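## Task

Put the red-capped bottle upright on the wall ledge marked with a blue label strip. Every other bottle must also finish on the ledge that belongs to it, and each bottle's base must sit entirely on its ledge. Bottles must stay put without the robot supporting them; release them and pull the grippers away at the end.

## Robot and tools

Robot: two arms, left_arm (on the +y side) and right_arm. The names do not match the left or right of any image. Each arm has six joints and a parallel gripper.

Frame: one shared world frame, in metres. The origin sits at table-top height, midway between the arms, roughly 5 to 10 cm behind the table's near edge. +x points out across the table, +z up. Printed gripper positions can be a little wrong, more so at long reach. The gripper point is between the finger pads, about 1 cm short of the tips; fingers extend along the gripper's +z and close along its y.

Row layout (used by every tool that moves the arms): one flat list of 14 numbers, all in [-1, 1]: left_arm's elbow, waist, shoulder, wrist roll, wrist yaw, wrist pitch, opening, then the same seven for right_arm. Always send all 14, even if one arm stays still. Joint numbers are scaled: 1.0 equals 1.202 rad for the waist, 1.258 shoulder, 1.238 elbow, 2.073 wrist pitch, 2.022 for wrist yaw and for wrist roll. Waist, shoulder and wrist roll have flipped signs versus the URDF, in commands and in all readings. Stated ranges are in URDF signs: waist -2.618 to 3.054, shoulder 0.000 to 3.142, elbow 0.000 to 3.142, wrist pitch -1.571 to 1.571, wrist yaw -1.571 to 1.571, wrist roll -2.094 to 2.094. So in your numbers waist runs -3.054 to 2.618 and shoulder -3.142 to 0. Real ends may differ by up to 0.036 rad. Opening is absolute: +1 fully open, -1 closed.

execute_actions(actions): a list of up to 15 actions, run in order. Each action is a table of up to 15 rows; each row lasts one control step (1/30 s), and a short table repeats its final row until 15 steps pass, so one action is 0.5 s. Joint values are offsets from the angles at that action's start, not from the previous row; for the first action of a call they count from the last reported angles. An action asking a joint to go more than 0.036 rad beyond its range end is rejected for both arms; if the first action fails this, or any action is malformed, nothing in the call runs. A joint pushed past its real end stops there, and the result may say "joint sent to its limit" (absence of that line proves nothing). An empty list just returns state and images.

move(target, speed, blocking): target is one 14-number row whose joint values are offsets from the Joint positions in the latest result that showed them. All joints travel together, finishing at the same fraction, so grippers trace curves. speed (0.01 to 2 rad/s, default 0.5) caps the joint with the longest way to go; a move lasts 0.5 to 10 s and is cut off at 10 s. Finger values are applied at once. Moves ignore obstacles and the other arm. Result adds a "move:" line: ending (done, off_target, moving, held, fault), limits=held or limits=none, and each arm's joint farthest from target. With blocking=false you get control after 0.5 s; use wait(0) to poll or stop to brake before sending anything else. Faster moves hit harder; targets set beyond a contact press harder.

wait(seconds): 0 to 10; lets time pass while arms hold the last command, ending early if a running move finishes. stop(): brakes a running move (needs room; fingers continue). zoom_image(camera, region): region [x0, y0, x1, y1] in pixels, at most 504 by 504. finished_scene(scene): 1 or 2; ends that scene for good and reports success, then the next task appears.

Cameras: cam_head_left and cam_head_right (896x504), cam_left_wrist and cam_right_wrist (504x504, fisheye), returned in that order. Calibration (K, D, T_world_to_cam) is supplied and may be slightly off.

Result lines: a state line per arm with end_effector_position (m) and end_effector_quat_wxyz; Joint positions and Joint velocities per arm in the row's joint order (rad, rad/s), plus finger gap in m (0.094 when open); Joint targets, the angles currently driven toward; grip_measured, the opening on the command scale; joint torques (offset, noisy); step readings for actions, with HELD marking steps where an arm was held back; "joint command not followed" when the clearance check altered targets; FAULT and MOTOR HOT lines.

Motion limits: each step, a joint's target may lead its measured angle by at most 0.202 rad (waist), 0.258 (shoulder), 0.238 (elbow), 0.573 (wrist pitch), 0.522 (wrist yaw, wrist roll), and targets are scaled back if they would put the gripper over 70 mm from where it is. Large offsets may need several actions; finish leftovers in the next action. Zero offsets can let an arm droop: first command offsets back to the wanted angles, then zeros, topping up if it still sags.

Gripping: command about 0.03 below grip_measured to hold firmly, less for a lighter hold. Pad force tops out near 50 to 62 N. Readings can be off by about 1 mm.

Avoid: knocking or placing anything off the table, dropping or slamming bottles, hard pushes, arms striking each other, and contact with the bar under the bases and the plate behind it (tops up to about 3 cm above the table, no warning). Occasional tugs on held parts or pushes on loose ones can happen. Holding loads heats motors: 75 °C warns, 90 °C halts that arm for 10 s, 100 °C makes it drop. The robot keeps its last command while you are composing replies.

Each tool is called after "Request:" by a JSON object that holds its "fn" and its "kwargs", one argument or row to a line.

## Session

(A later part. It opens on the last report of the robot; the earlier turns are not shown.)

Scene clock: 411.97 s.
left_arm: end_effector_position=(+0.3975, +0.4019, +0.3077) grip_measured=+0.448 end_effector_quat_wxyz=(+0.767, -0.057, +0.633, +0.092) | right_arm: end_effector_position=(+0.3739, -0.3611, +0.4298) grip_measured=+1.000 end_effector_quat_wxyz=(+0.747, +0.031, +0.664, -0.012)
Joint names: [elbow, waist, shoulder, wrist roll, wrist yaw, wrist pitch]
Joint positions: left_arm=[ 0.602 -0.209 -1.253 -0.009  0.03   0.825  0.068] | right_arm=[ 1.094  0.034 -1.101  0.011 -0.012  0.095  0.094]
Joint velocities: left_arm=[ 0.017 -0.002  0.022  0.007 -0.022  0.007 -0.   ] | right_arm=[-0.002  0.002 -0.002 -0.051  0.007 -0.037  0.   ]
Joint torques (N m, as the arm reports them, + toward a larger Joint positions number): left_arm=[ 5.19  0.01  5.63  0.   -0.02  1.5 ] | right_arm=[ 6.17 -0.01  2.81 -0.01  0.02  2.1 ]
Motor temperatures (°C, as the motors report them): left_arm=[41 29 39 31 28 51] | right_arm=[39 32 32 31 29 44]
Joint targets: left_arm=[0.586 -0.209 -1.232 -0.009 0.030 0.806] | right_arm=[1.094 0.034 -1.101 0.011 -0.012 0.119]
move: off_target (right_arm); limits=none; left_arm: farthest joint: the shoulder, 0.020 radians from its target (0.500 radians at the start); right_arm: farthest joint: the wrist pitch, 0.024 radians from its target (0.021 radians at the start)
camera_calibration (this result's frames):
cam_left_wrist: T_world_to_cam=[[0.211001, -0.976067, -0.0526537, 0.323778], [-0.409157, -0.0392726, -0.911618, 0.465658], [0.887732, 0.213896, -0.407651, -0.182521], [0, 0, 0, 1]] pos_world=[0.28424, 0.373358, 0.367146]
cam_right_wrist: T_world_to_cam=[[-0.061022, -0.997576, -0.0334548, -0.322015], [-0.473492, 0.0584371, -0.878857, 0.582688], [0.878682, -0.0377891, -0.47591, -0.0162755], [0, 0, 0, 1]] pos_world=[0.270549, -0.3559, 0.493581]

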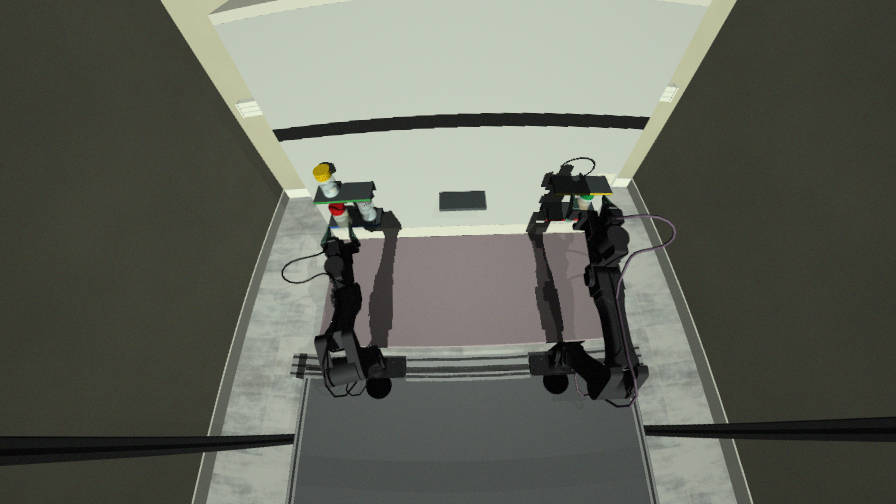

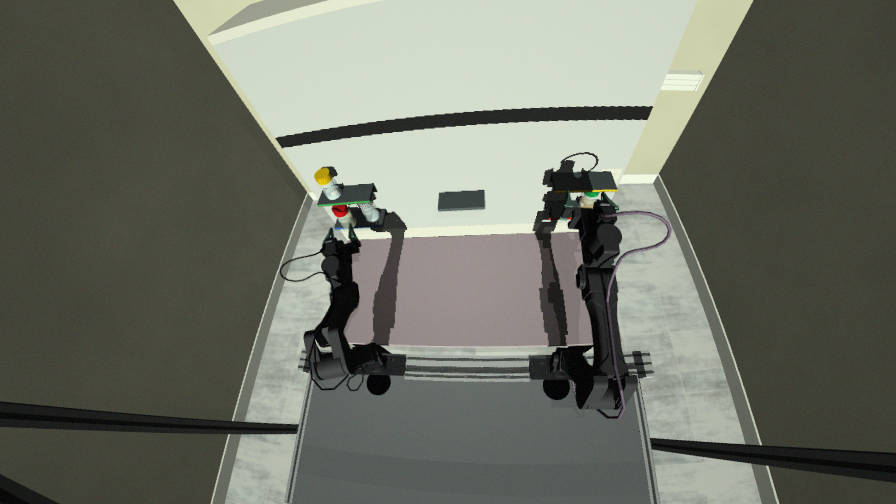

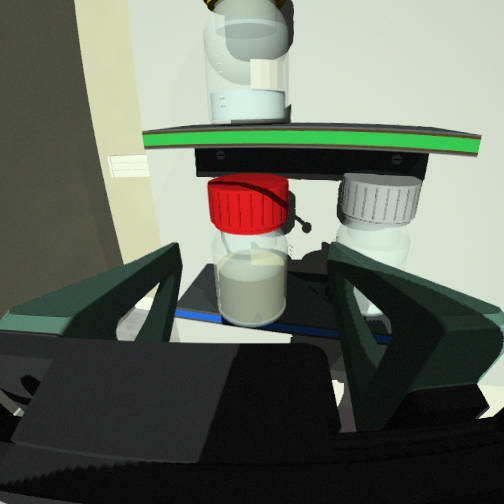

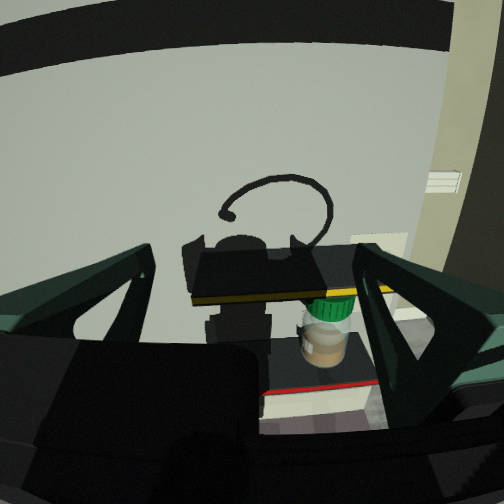

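Request:
{"fn": "move", "kwargs": {
  "target": [-0.047,0,-0.108,0,0,0.07,-0.35, 0,0,0,0,0,0.012,1],
  "speed": 0.25
}}

Request:
{"fn": "zoom_image", "kwargs": {
  "camera": "cam_head_left",
  "region": [290,160,410,260]
}}

Scene clock: 437.23 s.
left_arm: end_effector_position=(+0.4110, +0.4059, +0.2679) grip_measured=-0.348 end_effector_quat_wxyz=(+0.754, -0.059, +0.649, +0.091) | right_arm: end_effector_position=(+0.3738, -0.3611, +0.4302) grip_measured=+1.000 end_effector_quat_wxyz=(+0.748, +0.031, +0.663, -0.012)
Joint names: [elbow, waist, shoulder, wrist roll, wrist yaw, wrist pitch]
Joint positions: left_arm=[ 0.556 -0.209 -1.38  -0.009  0.03   0.956  0.031] | right_arm=[ 1.094  0.034 -1.101  0.011 -0.012  0.097  0.094]
Joint velocities: left_arm=[ 0.002  0.017 -0.002  0.007 -0.066 -0.022 -0.   ] | right_arm=[ 0.012  0.002  0.007  0.022 -0.037  0.007  0.   ]
Joint torques (N m, as the arm reports them, + toward a larger Joint positions number): left_arm=[ 5.04  0.    3.99  0.   -0.01  1.83] | right_arm=[6.06 0.02 2.78 0.01 0.04 2.11]
Motor temperatures (°C, as the motors report them): left_arm=[40 29 37 31 28 49] | right_arm=[39 32 32 31 29 44]
Joint targets: left_arm=[0.543 -0.209 -1.388 -0.009 0.030 0.970] | right_arm=[1.094 0.034 -1.101 0.011 -0.012 0.120]
move: off_target (right_arm); limits=none; left_arm: farthest joint: the wrist pitch, 0.014 radians from its target (0.145 radians at the start); right_arm: farthest joint: the wrist pitch, 0.023 radians from its target (0.025 radians at the start)
camera_calibration (this result's frames):
cam_left_wrist: T_world_to_cam=[[0.209508, -0.976456, -0.0513755, 0.323136], [-0.4459, -0.0486474, -0.89376, 0.44916], [0.870218, 0.210158, -0.445594, -0.192744], [0, 0, 0, 1]] pos_world=[0.30031, 0.377885, 0.332157]
cam_right_wrist: T_world_to_cam=[[-0.0610351, -0.997575, -0.033442, -0.322018], [-0.472151, 0.0583744, -0.879583, 0.582786], [0.879402, -0.0378957, -0.474569, -0.0169418], [0, 0, 0, 1]] pos_world=[0.270407, -0.355899, 0.493799]

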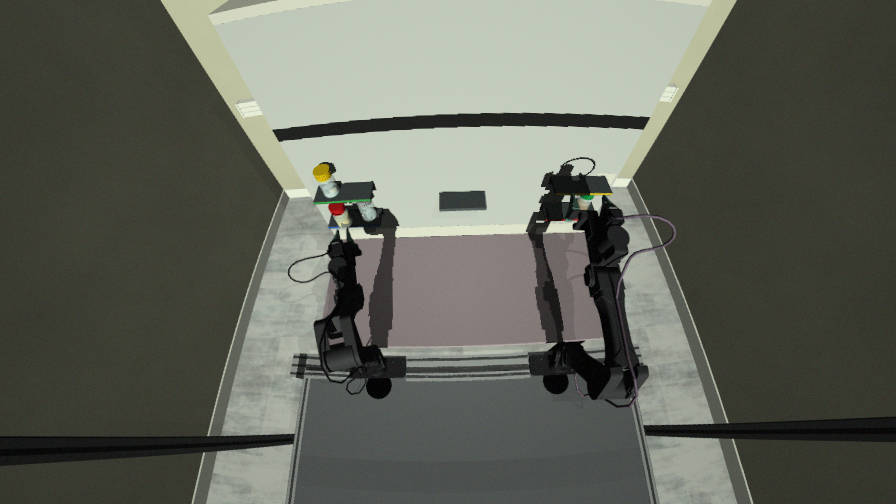

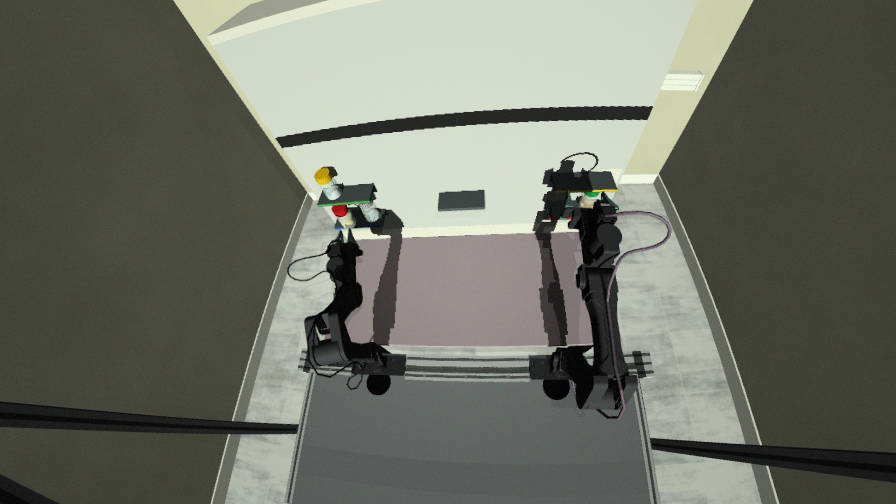

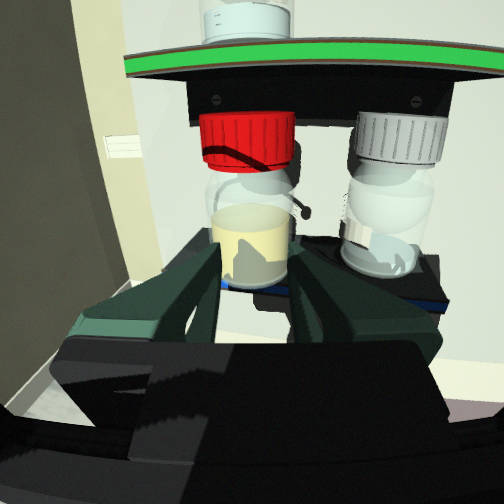

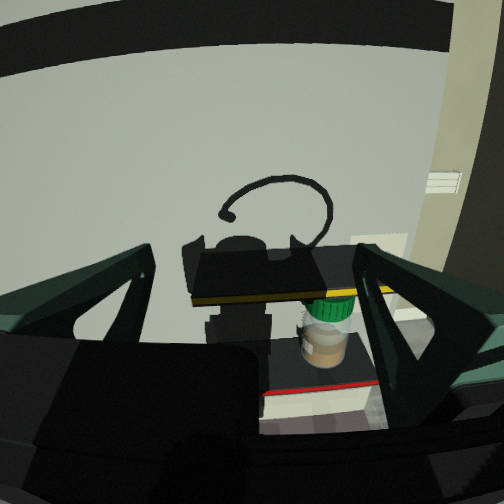

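Region (290, 160, 410, 260) of cam_head_left's 896x504 image, scaled by 4.200, with more detail than that image has.

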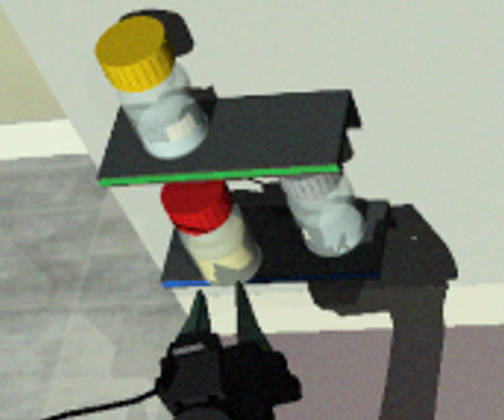

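Request:
{"fn": "move", "kwargs": {
  "target": [0.095,0,-0.095,0,0,0.018,-0.35, 0,0,0,0,0,0.012,1],
  "speed": 0.1
}}

Request:
{"fn": "zoom_image", "kwargs": {
  "camera": "cam_head_left",
  "region": [290,160,410,260]
}}

Scene clock: 444.40 s.
left_arm: end_effector_position=(+0.4351, +0.4119, +0.2678) grip_measured=-0.348 end_effector_quat_wxyz=(+0.754, -0.059, +0.648, +0.091) | right_arm: end_effector_position=(+0.3738, -0.3611, +0.4306) grip_measured=+1.000 end_effector_quat_wxyz=(+0.748, +0.031, +0.663, -0.012)
Joint names: [elbow, waist, shoulder, wrist roll, wrist yaw, wrist pitch]
Joint positions: left_arm=[ 0.641 -0.209 -1.487 -0.009  0.03   0.979  0.031] | right_arm=[ 1.094  0.034 -1.101  0.011 -0.012  0.098  0.094]
Joint velocities: left_arm=[ 0.022 -0.002 -0.002 -0.095 -0.051  0.007  0.001] | right_arm=[-0.002  0.012  0.012 -0.037  0.007  0.066  0.   ]
Joint torques (N m, as the arm reports them, + toward a larger Joint positions number): left_arm=[ 8.09  0.01  4.63  0.   -0.01  1.83] | right_arm=[6.12 0.03 2.85 0.01 0.04 2.11]
Motor temperatures (°C, as the motors report them): left_arm=[40 29 36 31 28 49] | right_arm=[39 32 32 31 29 45]
Joint targets: left_arm=[0.674 -0.209 -1.499 -0.009 0.030 0.993] | right_arm=[1.094 0.034 -1.101 0.011 -0.012 0.122]
move: off_target (left_arm, right_arm); limits=none; left_arm: farthest joint: the elbow, 0.033 radians from its target (0.118 radians at the start); right_arm: farthest joint: the wrist pitch, 0.024 radians from its target (0.025 radians at the start)
camera_calibration (this result's frames):
cam_left_wrist: T_world_to_cam=[[0.209534, -0.976449, -0.0513993, 0.323903], [-0.445238, -0.0484784, -0.894099, 0.459923], [0.87055, 0.210229, -0.444911, -0.215381], [0, 0, 0, 1]] pos_world=[0.324407, 0.383851, 0.332039]
cam_right_wrist: T_world_to_cam=[[-0.0610482, -0.997575, -0.0334293, -0.322021], [-0.470809, 0.0583115, -0.880306, 0.582883], [0.88012, -0.0380023, -0.473227, -0.0176083], [0, 0, 0, 1]] pos_world=[0.270265, -0.355898, 0.494018]

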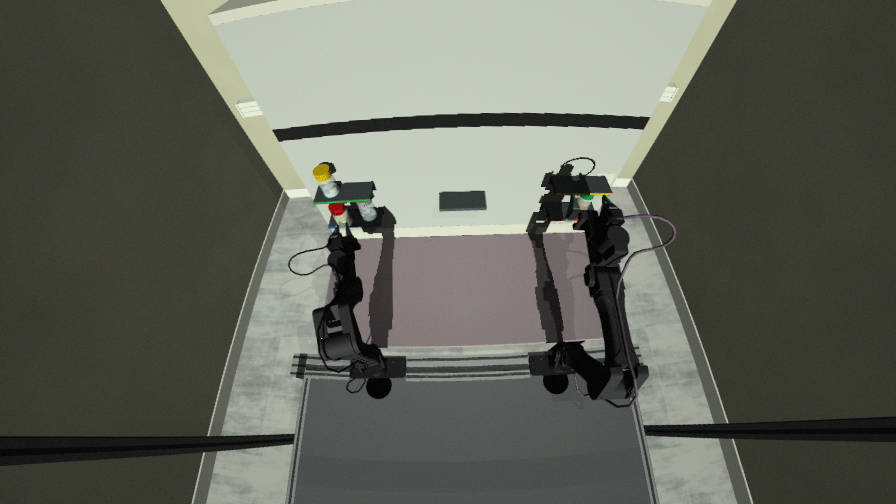

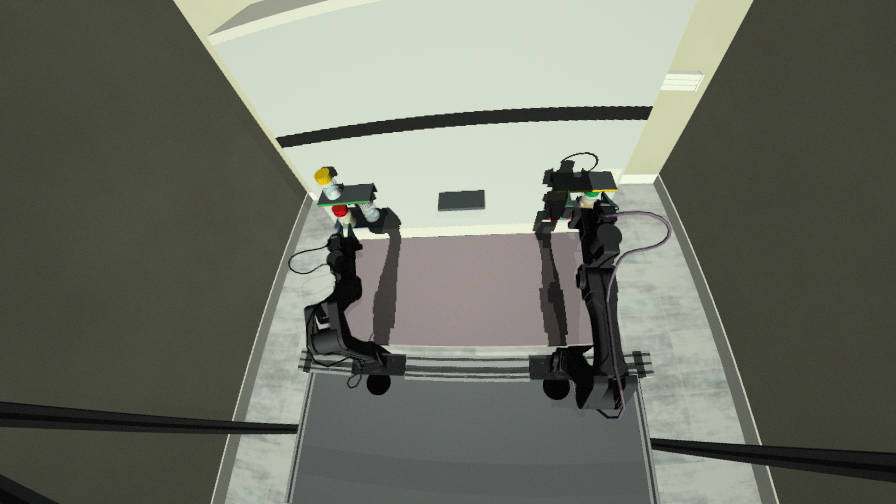

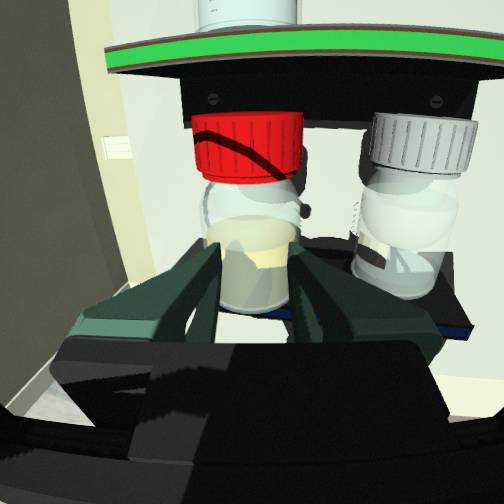

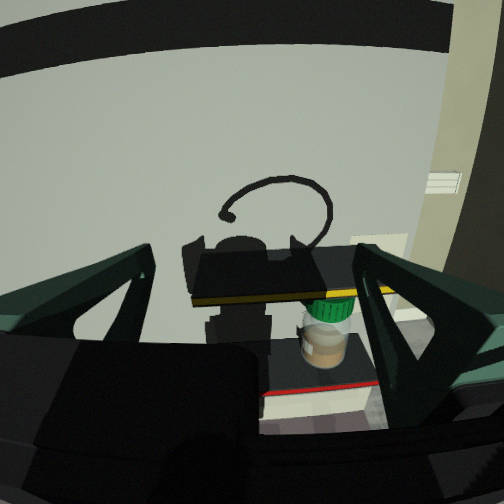

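Region (290, 160, 410, 260) of cam_head_left's 896x504 image, scaled by 4.200, with more detail than that image has.

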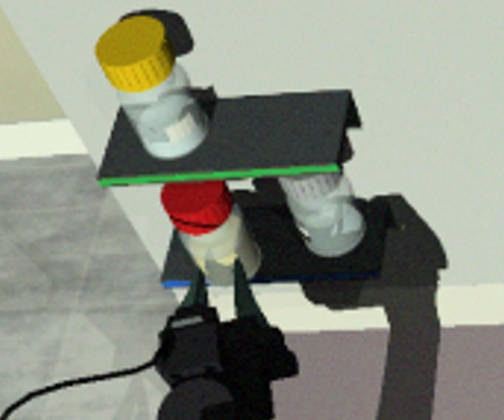

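Request:
{"fn": "move", "kwargs": {
  "target": [0.075,0,-0.088,0,0,0.016,-0.35, 0,0,0,0,0,0.012,1],
  "speed": 0.05
}}

Request:
{"fn": "zoom_image", "kwargs": {
  "camera": "cam_head_left",
  "region": [290,160,410,260]
}}

Scene clock: 458.03 s.
left_arm: end_effector_position=(+0.4553, +0.4171, +0.2563) grip_measured=-0.348 end_effector_quat_wxyz=(+0.747, -0.060, +0.656, +0.090) | right_arm: end_effector_position=(+0.3738, -0.3611, +0.4309) grip_measured=+1.000 end_effector_quat_wxyz=(+0.749, +0.031, +0.662, -0.012)
Joint names: [elbow, waist, shoulder, wrist roll, wrist yaw, wrist pitch]
Joint positions: left_arm=[ 0.7   -0.209 -1.584 -0.009  0.03   0.998  0.031] | right_arm=[ 1.094  0.034 -1.101  0.011 -0.012  0.099  0.094]
Joint velocities: left_arm=[-0.012 -0.007  0.002 -0.022  0.007 -0.066 -0.001] | right_arm=[-0.002  0.012 -0.007  0.007  0.066  0.007  0.   ]
Joint torques (N m, as the arm reports them, + toward a larger Joint positions number): left_arm=[ 8.07 -0.01  5.32  0.   -0.01  1.83] | right_arm=[ 6.15 -0.05  2.77 -0.01  0.04  2.09]
Motor temperatures (°C, as the motors report them): left_arm=[42 29 36 31 28 49] | right_arm=[39 32 32 31 29 45]
Joint targets: left_arm=[0.734 -0.209 -1.597 -0.009 0.030 1.012] | right_arm=[1.094 0.034 -1.101 0.011 -0.012 0.123]
move: off_target (left_arm, right_arm); limits=none; left_arm: farthest joint: the elbow, 0.034 radians from its target (0.093 radians at the start); right_arm: farthest joint: the wrist pitch, 0.024 radians from its target (0.025 radians at the start)
camera_calibration (this result's frames):
cam_left_wrist: T_world_to_cam=[[0.208846, -0.97663, -0.0507733, 0.324366], [-0.462352, -0.0528552, -0.88512, 0.466199], [0.861751, 0.208329, -0.462585, -0.229851], [0, 0, 0, 1]] pos_world=[0.345879, 0.389311, 0.322785]
cam_right_wrist: T_world_to_cam=[[-0.0610581, -0.997575, -0.0334197, -0.322024], [-0.469802, 0.0582642, -0.880847, 0.582956], [0.880658, -0.0380822, -0.47222, -0.0181083], [0, 0, 0, 1]] pos_world=[0.270159, -0.355898, 0.494182]

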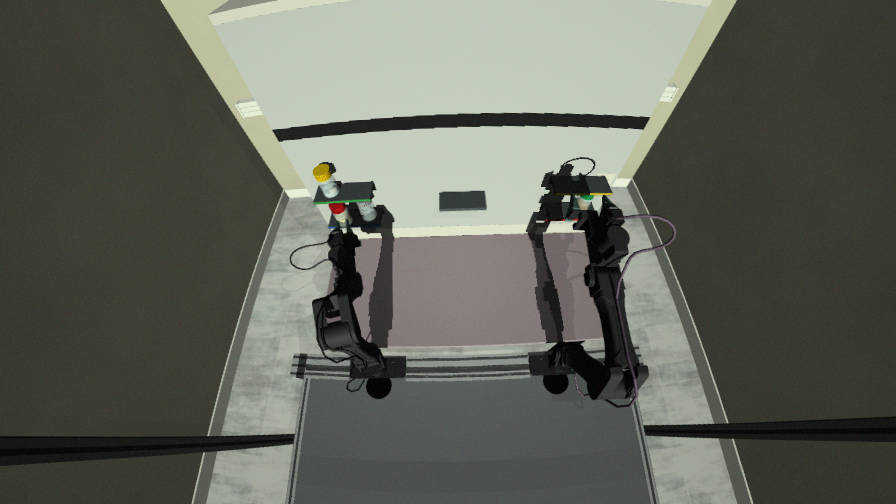

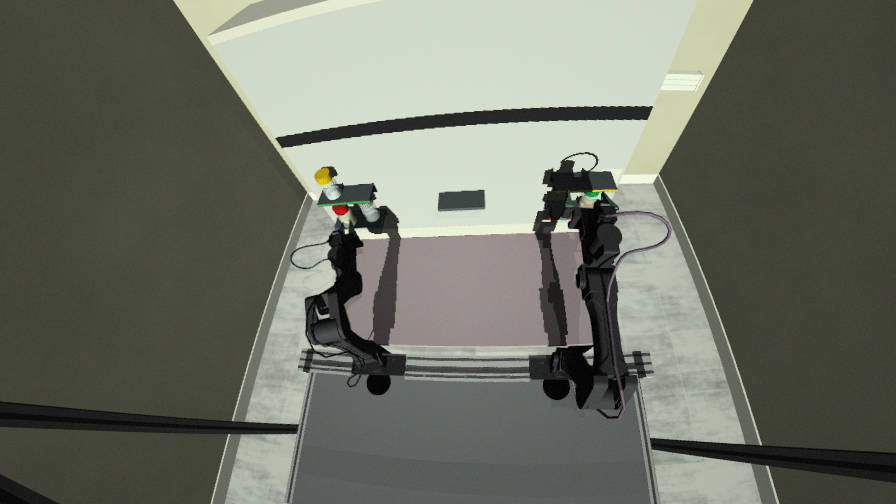

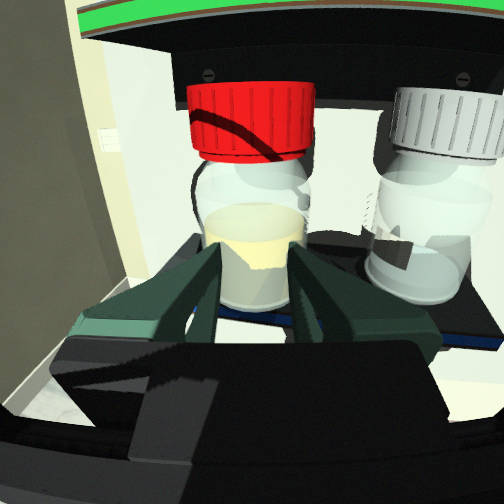

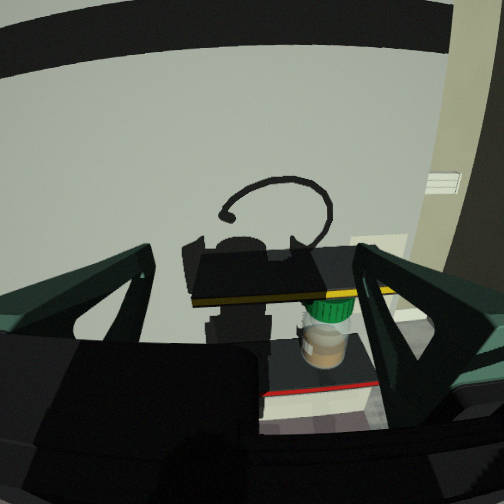

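Region (290, 160, 410, 260) of cam_head_left's 896x504 image, scaled by 4.200, with more detail than that image has.

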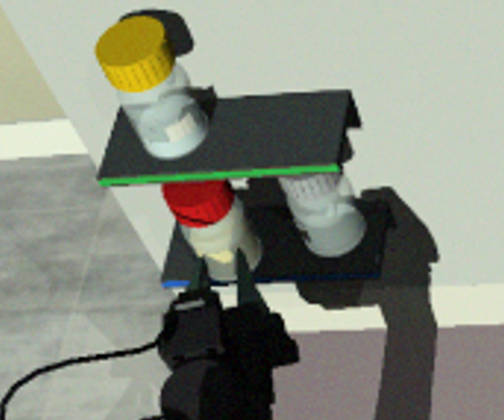

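Request:
{"fn": "move", "kwargs": {
  "target": [0.085,0,-0.065,0,0,0.016,-0.35, 0,0,0,0,0,0.012,1],
  "speed": 0.05
}}

Request:
{"fn": "zoom_image", "kwargs": {
  "camera": "cam_head_left",
  "region": [290,160,410,260]
}}

Scene clock: 465.93 s.
left_arm: end_effector_position=(+0.4730, +0.4214, +0.2579) grip_measured=-0.348 end_effector_quat_wxyz=(+0.751, -0.059, +0.651, +0.090) | right_arm: end_effector_position=(+0.3737, -0.3611, +0.4312) grip_measured=+1.000 end_effector_quat_wxyz=(+0.749, +0.031, +0.662, -0.012)
Joint names: [elbow, waist, shoulder, wrist roll, wrist yaw, wrist pitch]
Joint positions: left_arm=[ 0.768 -0.209 -1.657 -0.009  0.03   1.013  0.031] | right_arm=[ 1.094  0.034 -1.101  0.011 -0.012  0.1    0.094]
Joint velocities: left_arm=[ 0.002 -0.012 -0.002  0.037 -0.051  0.051  0.001] | right_arm=[-0.007 -0.002  0.007 -0.007  0.066  0.037  0.   ]
Joint torques (N m, as the arm reports them, + toward a larger Joint positions number): left_arm=[ 8.26  0.    6.23 -0.01 -0.01  1.86] | right_arm=[6.11 0.04 2.78 0.   0.04 2.06]
Motor temperatures (°C, as the motors report them): left_arm=[42 29 36 31 28 49] | right_arm=[39 32 32 31 29 45]
Joint targets: left_arm=[0.805 -0.209 -1.666 -0.009 0.030 1.031] | right_arm=[1.094 0.034 -1.101 0.011 -0.012 0.124]
move: off_target (left_arm, right_arm); limits=none; left_arm: farthest joint: the elbow, 0.037 radians from its target (0.106 radians at the start); right_arm: farthest joint: the wrist pitch, 0.023 radians from its target (0.024 radians at the start)
camera_calibration (this result's frames):
cam_left_wrist: T_world_to_cam=[[0.209255, -0.976523, -0.0511482, 0.32486], [-0.45217, -0.0502505, -0.890515, 0.471453], [0.867038, 0.209472, -0.45207, -0.250907], [0, 0, 0, 1]] pos_world=[0.362744, 0.393482, 0.323025]
cam_right_wrist: T_world_to_cam=[[-0.0610679, -0.997574, -0.0334102, -0.322026], [-0.468794, 0.0582168, -0.881387, 0.583027], [0.881194, -0.038162, -0.471212, -0.0186084], [0, 0, 0, 1]] pos_world=[0.270052, -0.355897, 0.494345]

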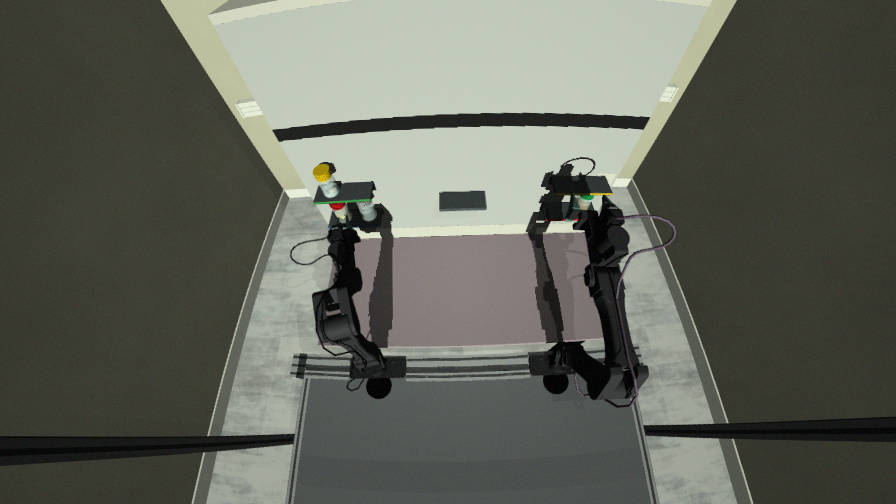

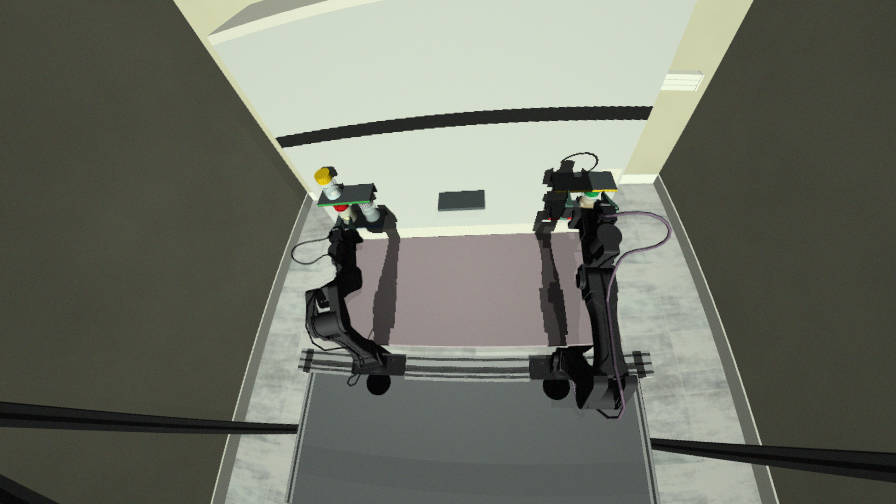

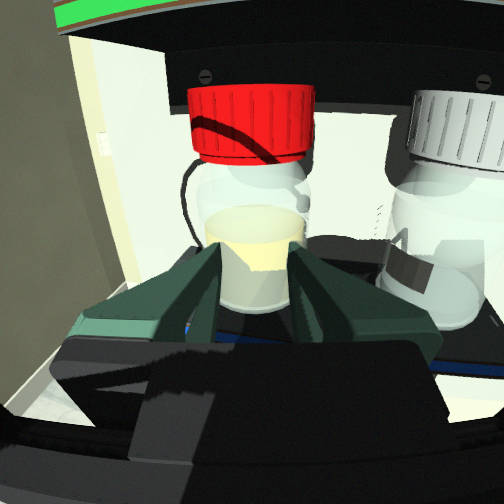

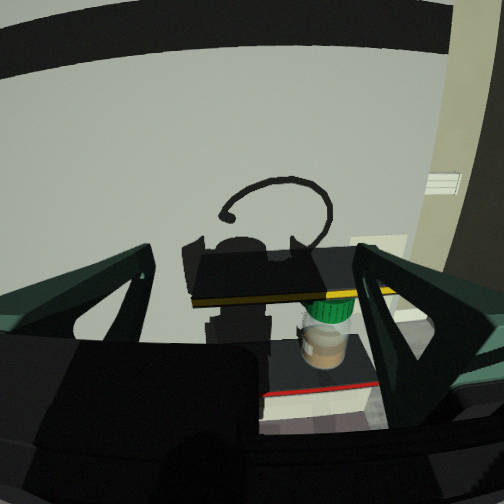

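Region (290, 160, 410, 260) of cam_head_left's 896x504 image, scaled by 4.200, with more detail than that image has.

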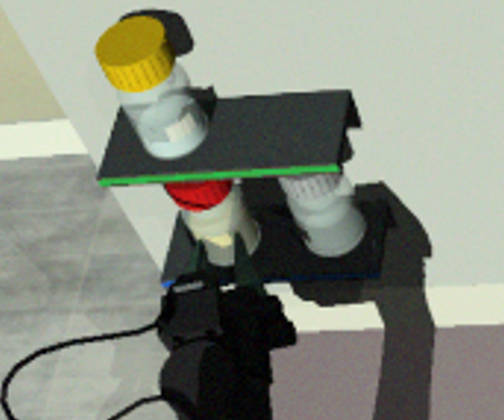

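Slid in 1.8 cm, upright. Retract and park.

Request:
{"fn": "move", "kwargs": {
  "target": [-0.13,0,0.27,0,0,-0.03,-0.35, 0,0,0,0,0,0.012,1],
  "speed": 0.4
}}

Request:
{"fn": "zoom_image", "kwargs": {
  "camera": "cam_head_left",
  "region": [290,160,410,260]
}}

Scene clock: 471.20 s.
left_arm: end_effector_position=(+0.4070, +0.4041, +0.3208) grip_measured=-0.348 end_effector_quat_wxyz=(+0.793, -0.052, +0.599, +0.096) | right_arm: end_effector_position=(+0.3737, -0.3611, +0.4315) grip_measured=+1.000 end_effector_quat_wxyz=(+0.749, +0.031, +0.661, -0.012)
Joint names: [elbow, waist, shoulder, wrist roll, wrist yaw, wrist pitch]
Joint positions: left_arm=[ 0.624 -0.209 -1.336 -0.009  0.03   0.97   0.031] | right_arm=[ 1.094  0.034 -1.101  0.011 -0.012  0.102  0.094]
Joint velocities: left_arm=[-0.007 -0.022 -0.007  0.007  0.022 -0.007  0.002] | right_arm=[ 0.012 -0.007 -0.007  0.037 -0.037 -0.051  0.   ]
Joint torques (N m, as the arm reports them, + toward a larger Joint positions number): left_arm=[ 4.91  0.01  6.01 -0.01 -0.01  1.45] | right_arm=[ 6.11 -0.01  2.75  0.01  0.02  2.11]
Motor temperatures (°C, as the motors report them): left_arm=[42 29 36 31 28 49] | right_arm=[39 32 32 31 29 45]
Joint targets: left_arm=[0.607 -0.209 -1.317 -0.009 0.030 0.951] | right_arm=[1.094 0.034 -1.101 0.011 -0.012 0.125]
move: off_target (right_arm); limits=none; left_arm: farthest joint: the wrist pitch, 0.020 radians from its target (0.063 radians at the start); right_arm: farthest joint: the wrist pitch, 0.023 radians from its target (0.024 radians at the start)
camera_calibration (this result's frames):
cam_left_wrist: T_world_to_cam=[[0.214183, -0.975242, -0.0550405, 0.323698], [-0.332589, -0.0198303, -0.942863, 0.452612], [0.918428, 0.220251, -0.328602, -0.226576], [0, 0, 0, 1]] pos_world=[0.289297, 0.374563, 0.370114]
cam_right_wrist: T_world_to_cam=[[-0.0610811, -0.997574, -0.0333975, -0.32203], [-0.467449, 0.0581535, -0.882105, 0.583122], [0.881907, -0.0382683, -0.469867, -0.0192752], [0, 0, 0, 1]] pos_world=[0.269909, -0.355897, 0.494563]

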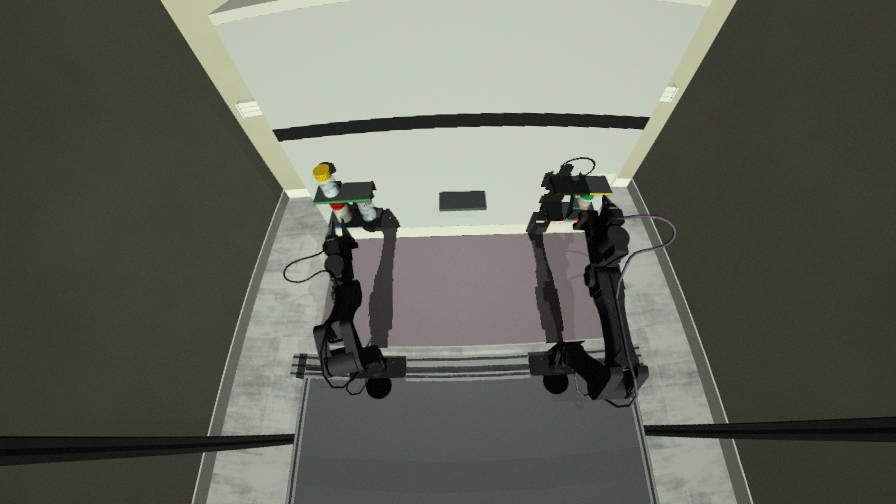

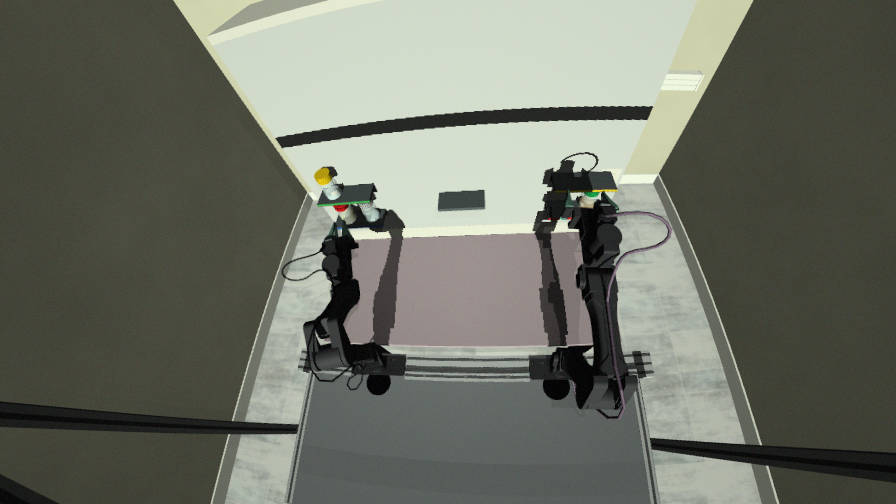

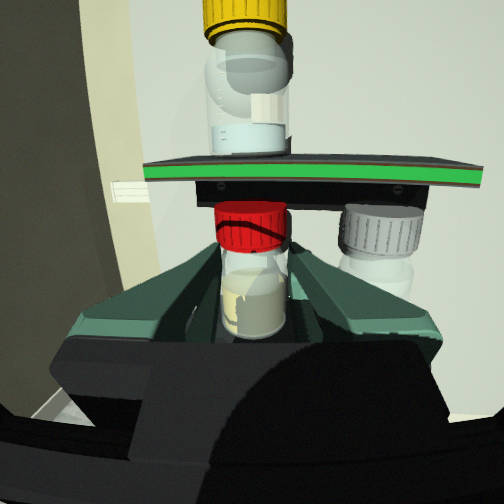

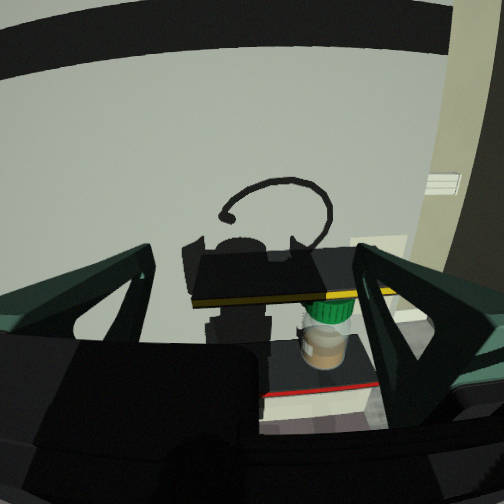

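Region (290, 160, 410, 260) of cam_head_left's 896x504 image, scaled by 4.200, with more detail than that image has.

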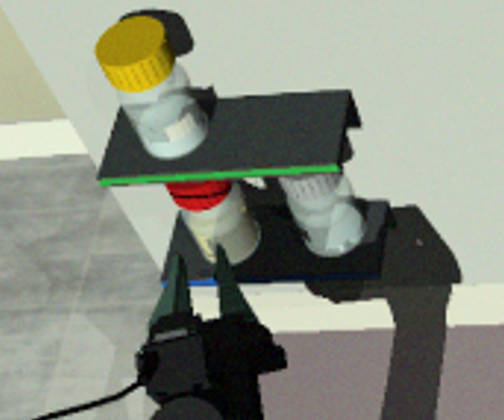

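Request:
{"fn": "move", "kwargs": {
  "target": [0,0,0.2,0,0,-0.1,1, 0,0,0.1,0,0,0.012,1],
  "speed": 0.6
}}

Scene clock: 480.03 s.
left_arm: end_effector_position=(+0.3662, +0.3933, +0.3659) grip_measured=+1.000 end_effector_quat_wxyz=(+0.807, -0.049, +0.580, +0.098) | right_arm: end_effector_position=(+0.3332, -0.3601, +0.4737) grip_measured=+1.000 end_effector_quat_wxyz=(+0.790, +0.030, +0.613, -0.015)
Joint names: [elbow, waist, shoulder, wrist roll, wrist yaw, wrist pitch]
Joint positions: left_arm=[ 0.624 -0.209 -1.099 -0.009  0.03   0.782  0.094] | right_arm=[ 1.094  0.034 -0.986  0.011 -0.012  0.113  0.094]
Joint velocities: left_arm=[ 0.012 -0.007  0.012  0.007 -0.007 -0.051  0.   ] | right_arm=[ 0.007 -0.012 -0.002  0.051 -0.022 -0.007  0.   ]
Joint torques (N m, as the arm reports them, + toward a larger Joint positions number): left_arm=[ 6.46 -0.01  4.08  0.   -0.01  1.4 ] | right_arm=[ 5.82 -0.01  2.51  0.01  0.02  1.92]
Motor temperatures (°C, as the motors report them): left_arm=[41 29 36 31 28 48] | right_arm=[39 32 32 31 29 45]
Joint targets: left_arm=[0.624 -0.209 -1.084 -0.009 0.030 0.763] | right_arm=[1.094 0.034 -0.975 0.011 -0.012 0.127]
move: done; limits=none; left_arm: farthest joint: the wrist pitch, 0.020 radians from its target (0.207 radians at the start); right_arm: farthest joint: the wrist pitch, 0.013 radians from its target (0.025 radians at the start)
camera_calibration (this result's frames):
cam_left_wrist: T_world_to_cam=[[0.216095, -0.974749, -0.0562815, 0.323937], [-0.287554, -0.00844993, -0.957727, 0.465807], [0.933068, 0.223144, -0.282119, -0.195322], [0, 0, 0, 1]] pos_world=[0.246192, 0.363279, 0.409243]
cam_right_wrist: T_world_to_cam=[[-0.0622297, -0.997535, -0.0324218, -0.322122], [-0.353062, 0.0523864, -0.934132, 0.585786], [0.933528, -0.0466839, -0.355452, -0.0381234], [0, 0, 0, 1]] pos_world=[0.222363, -0.353795, 0.523207]

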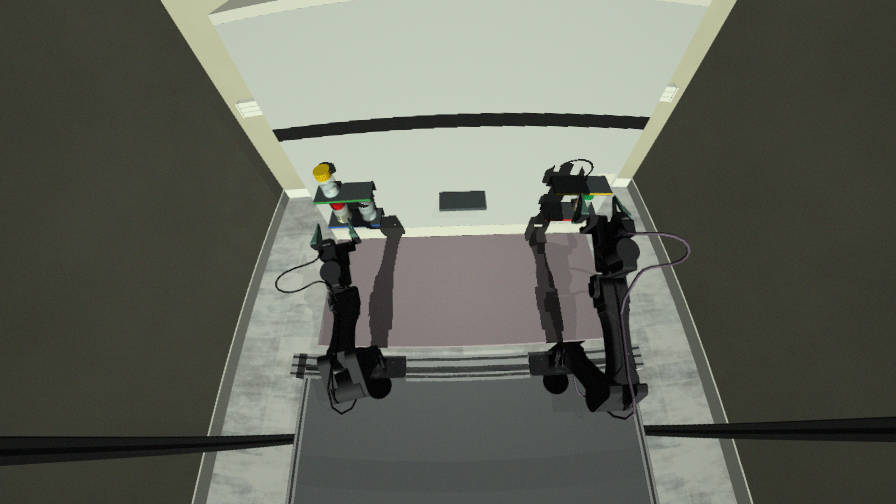

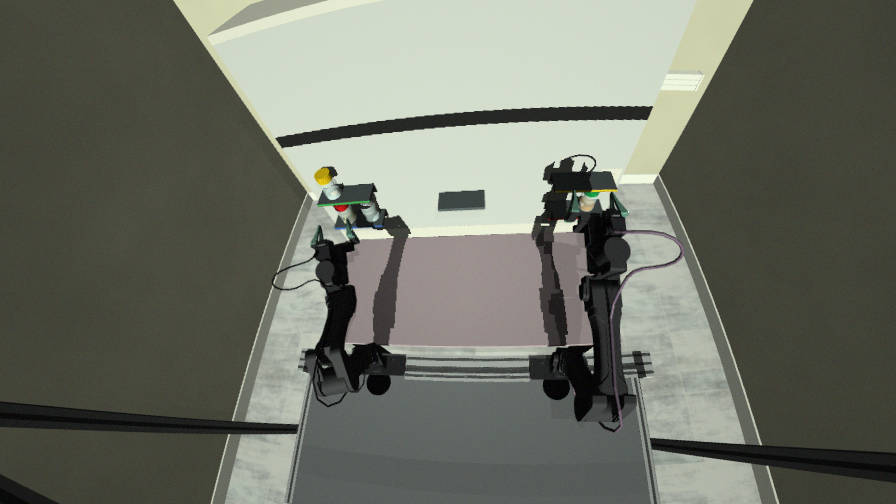

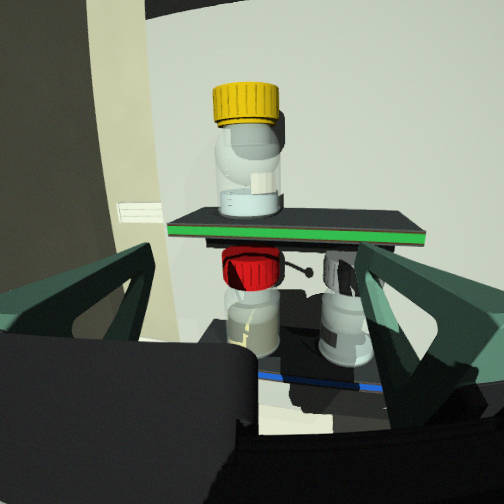

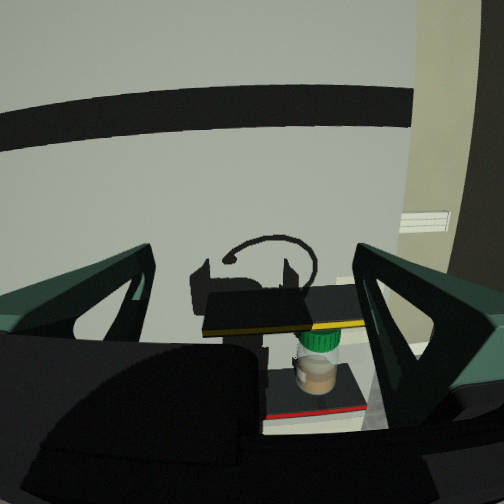

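Request:
{"fn": "finished_scene", "kwargs": {
  "scene": 2
}}

The scene is finished: the task was done.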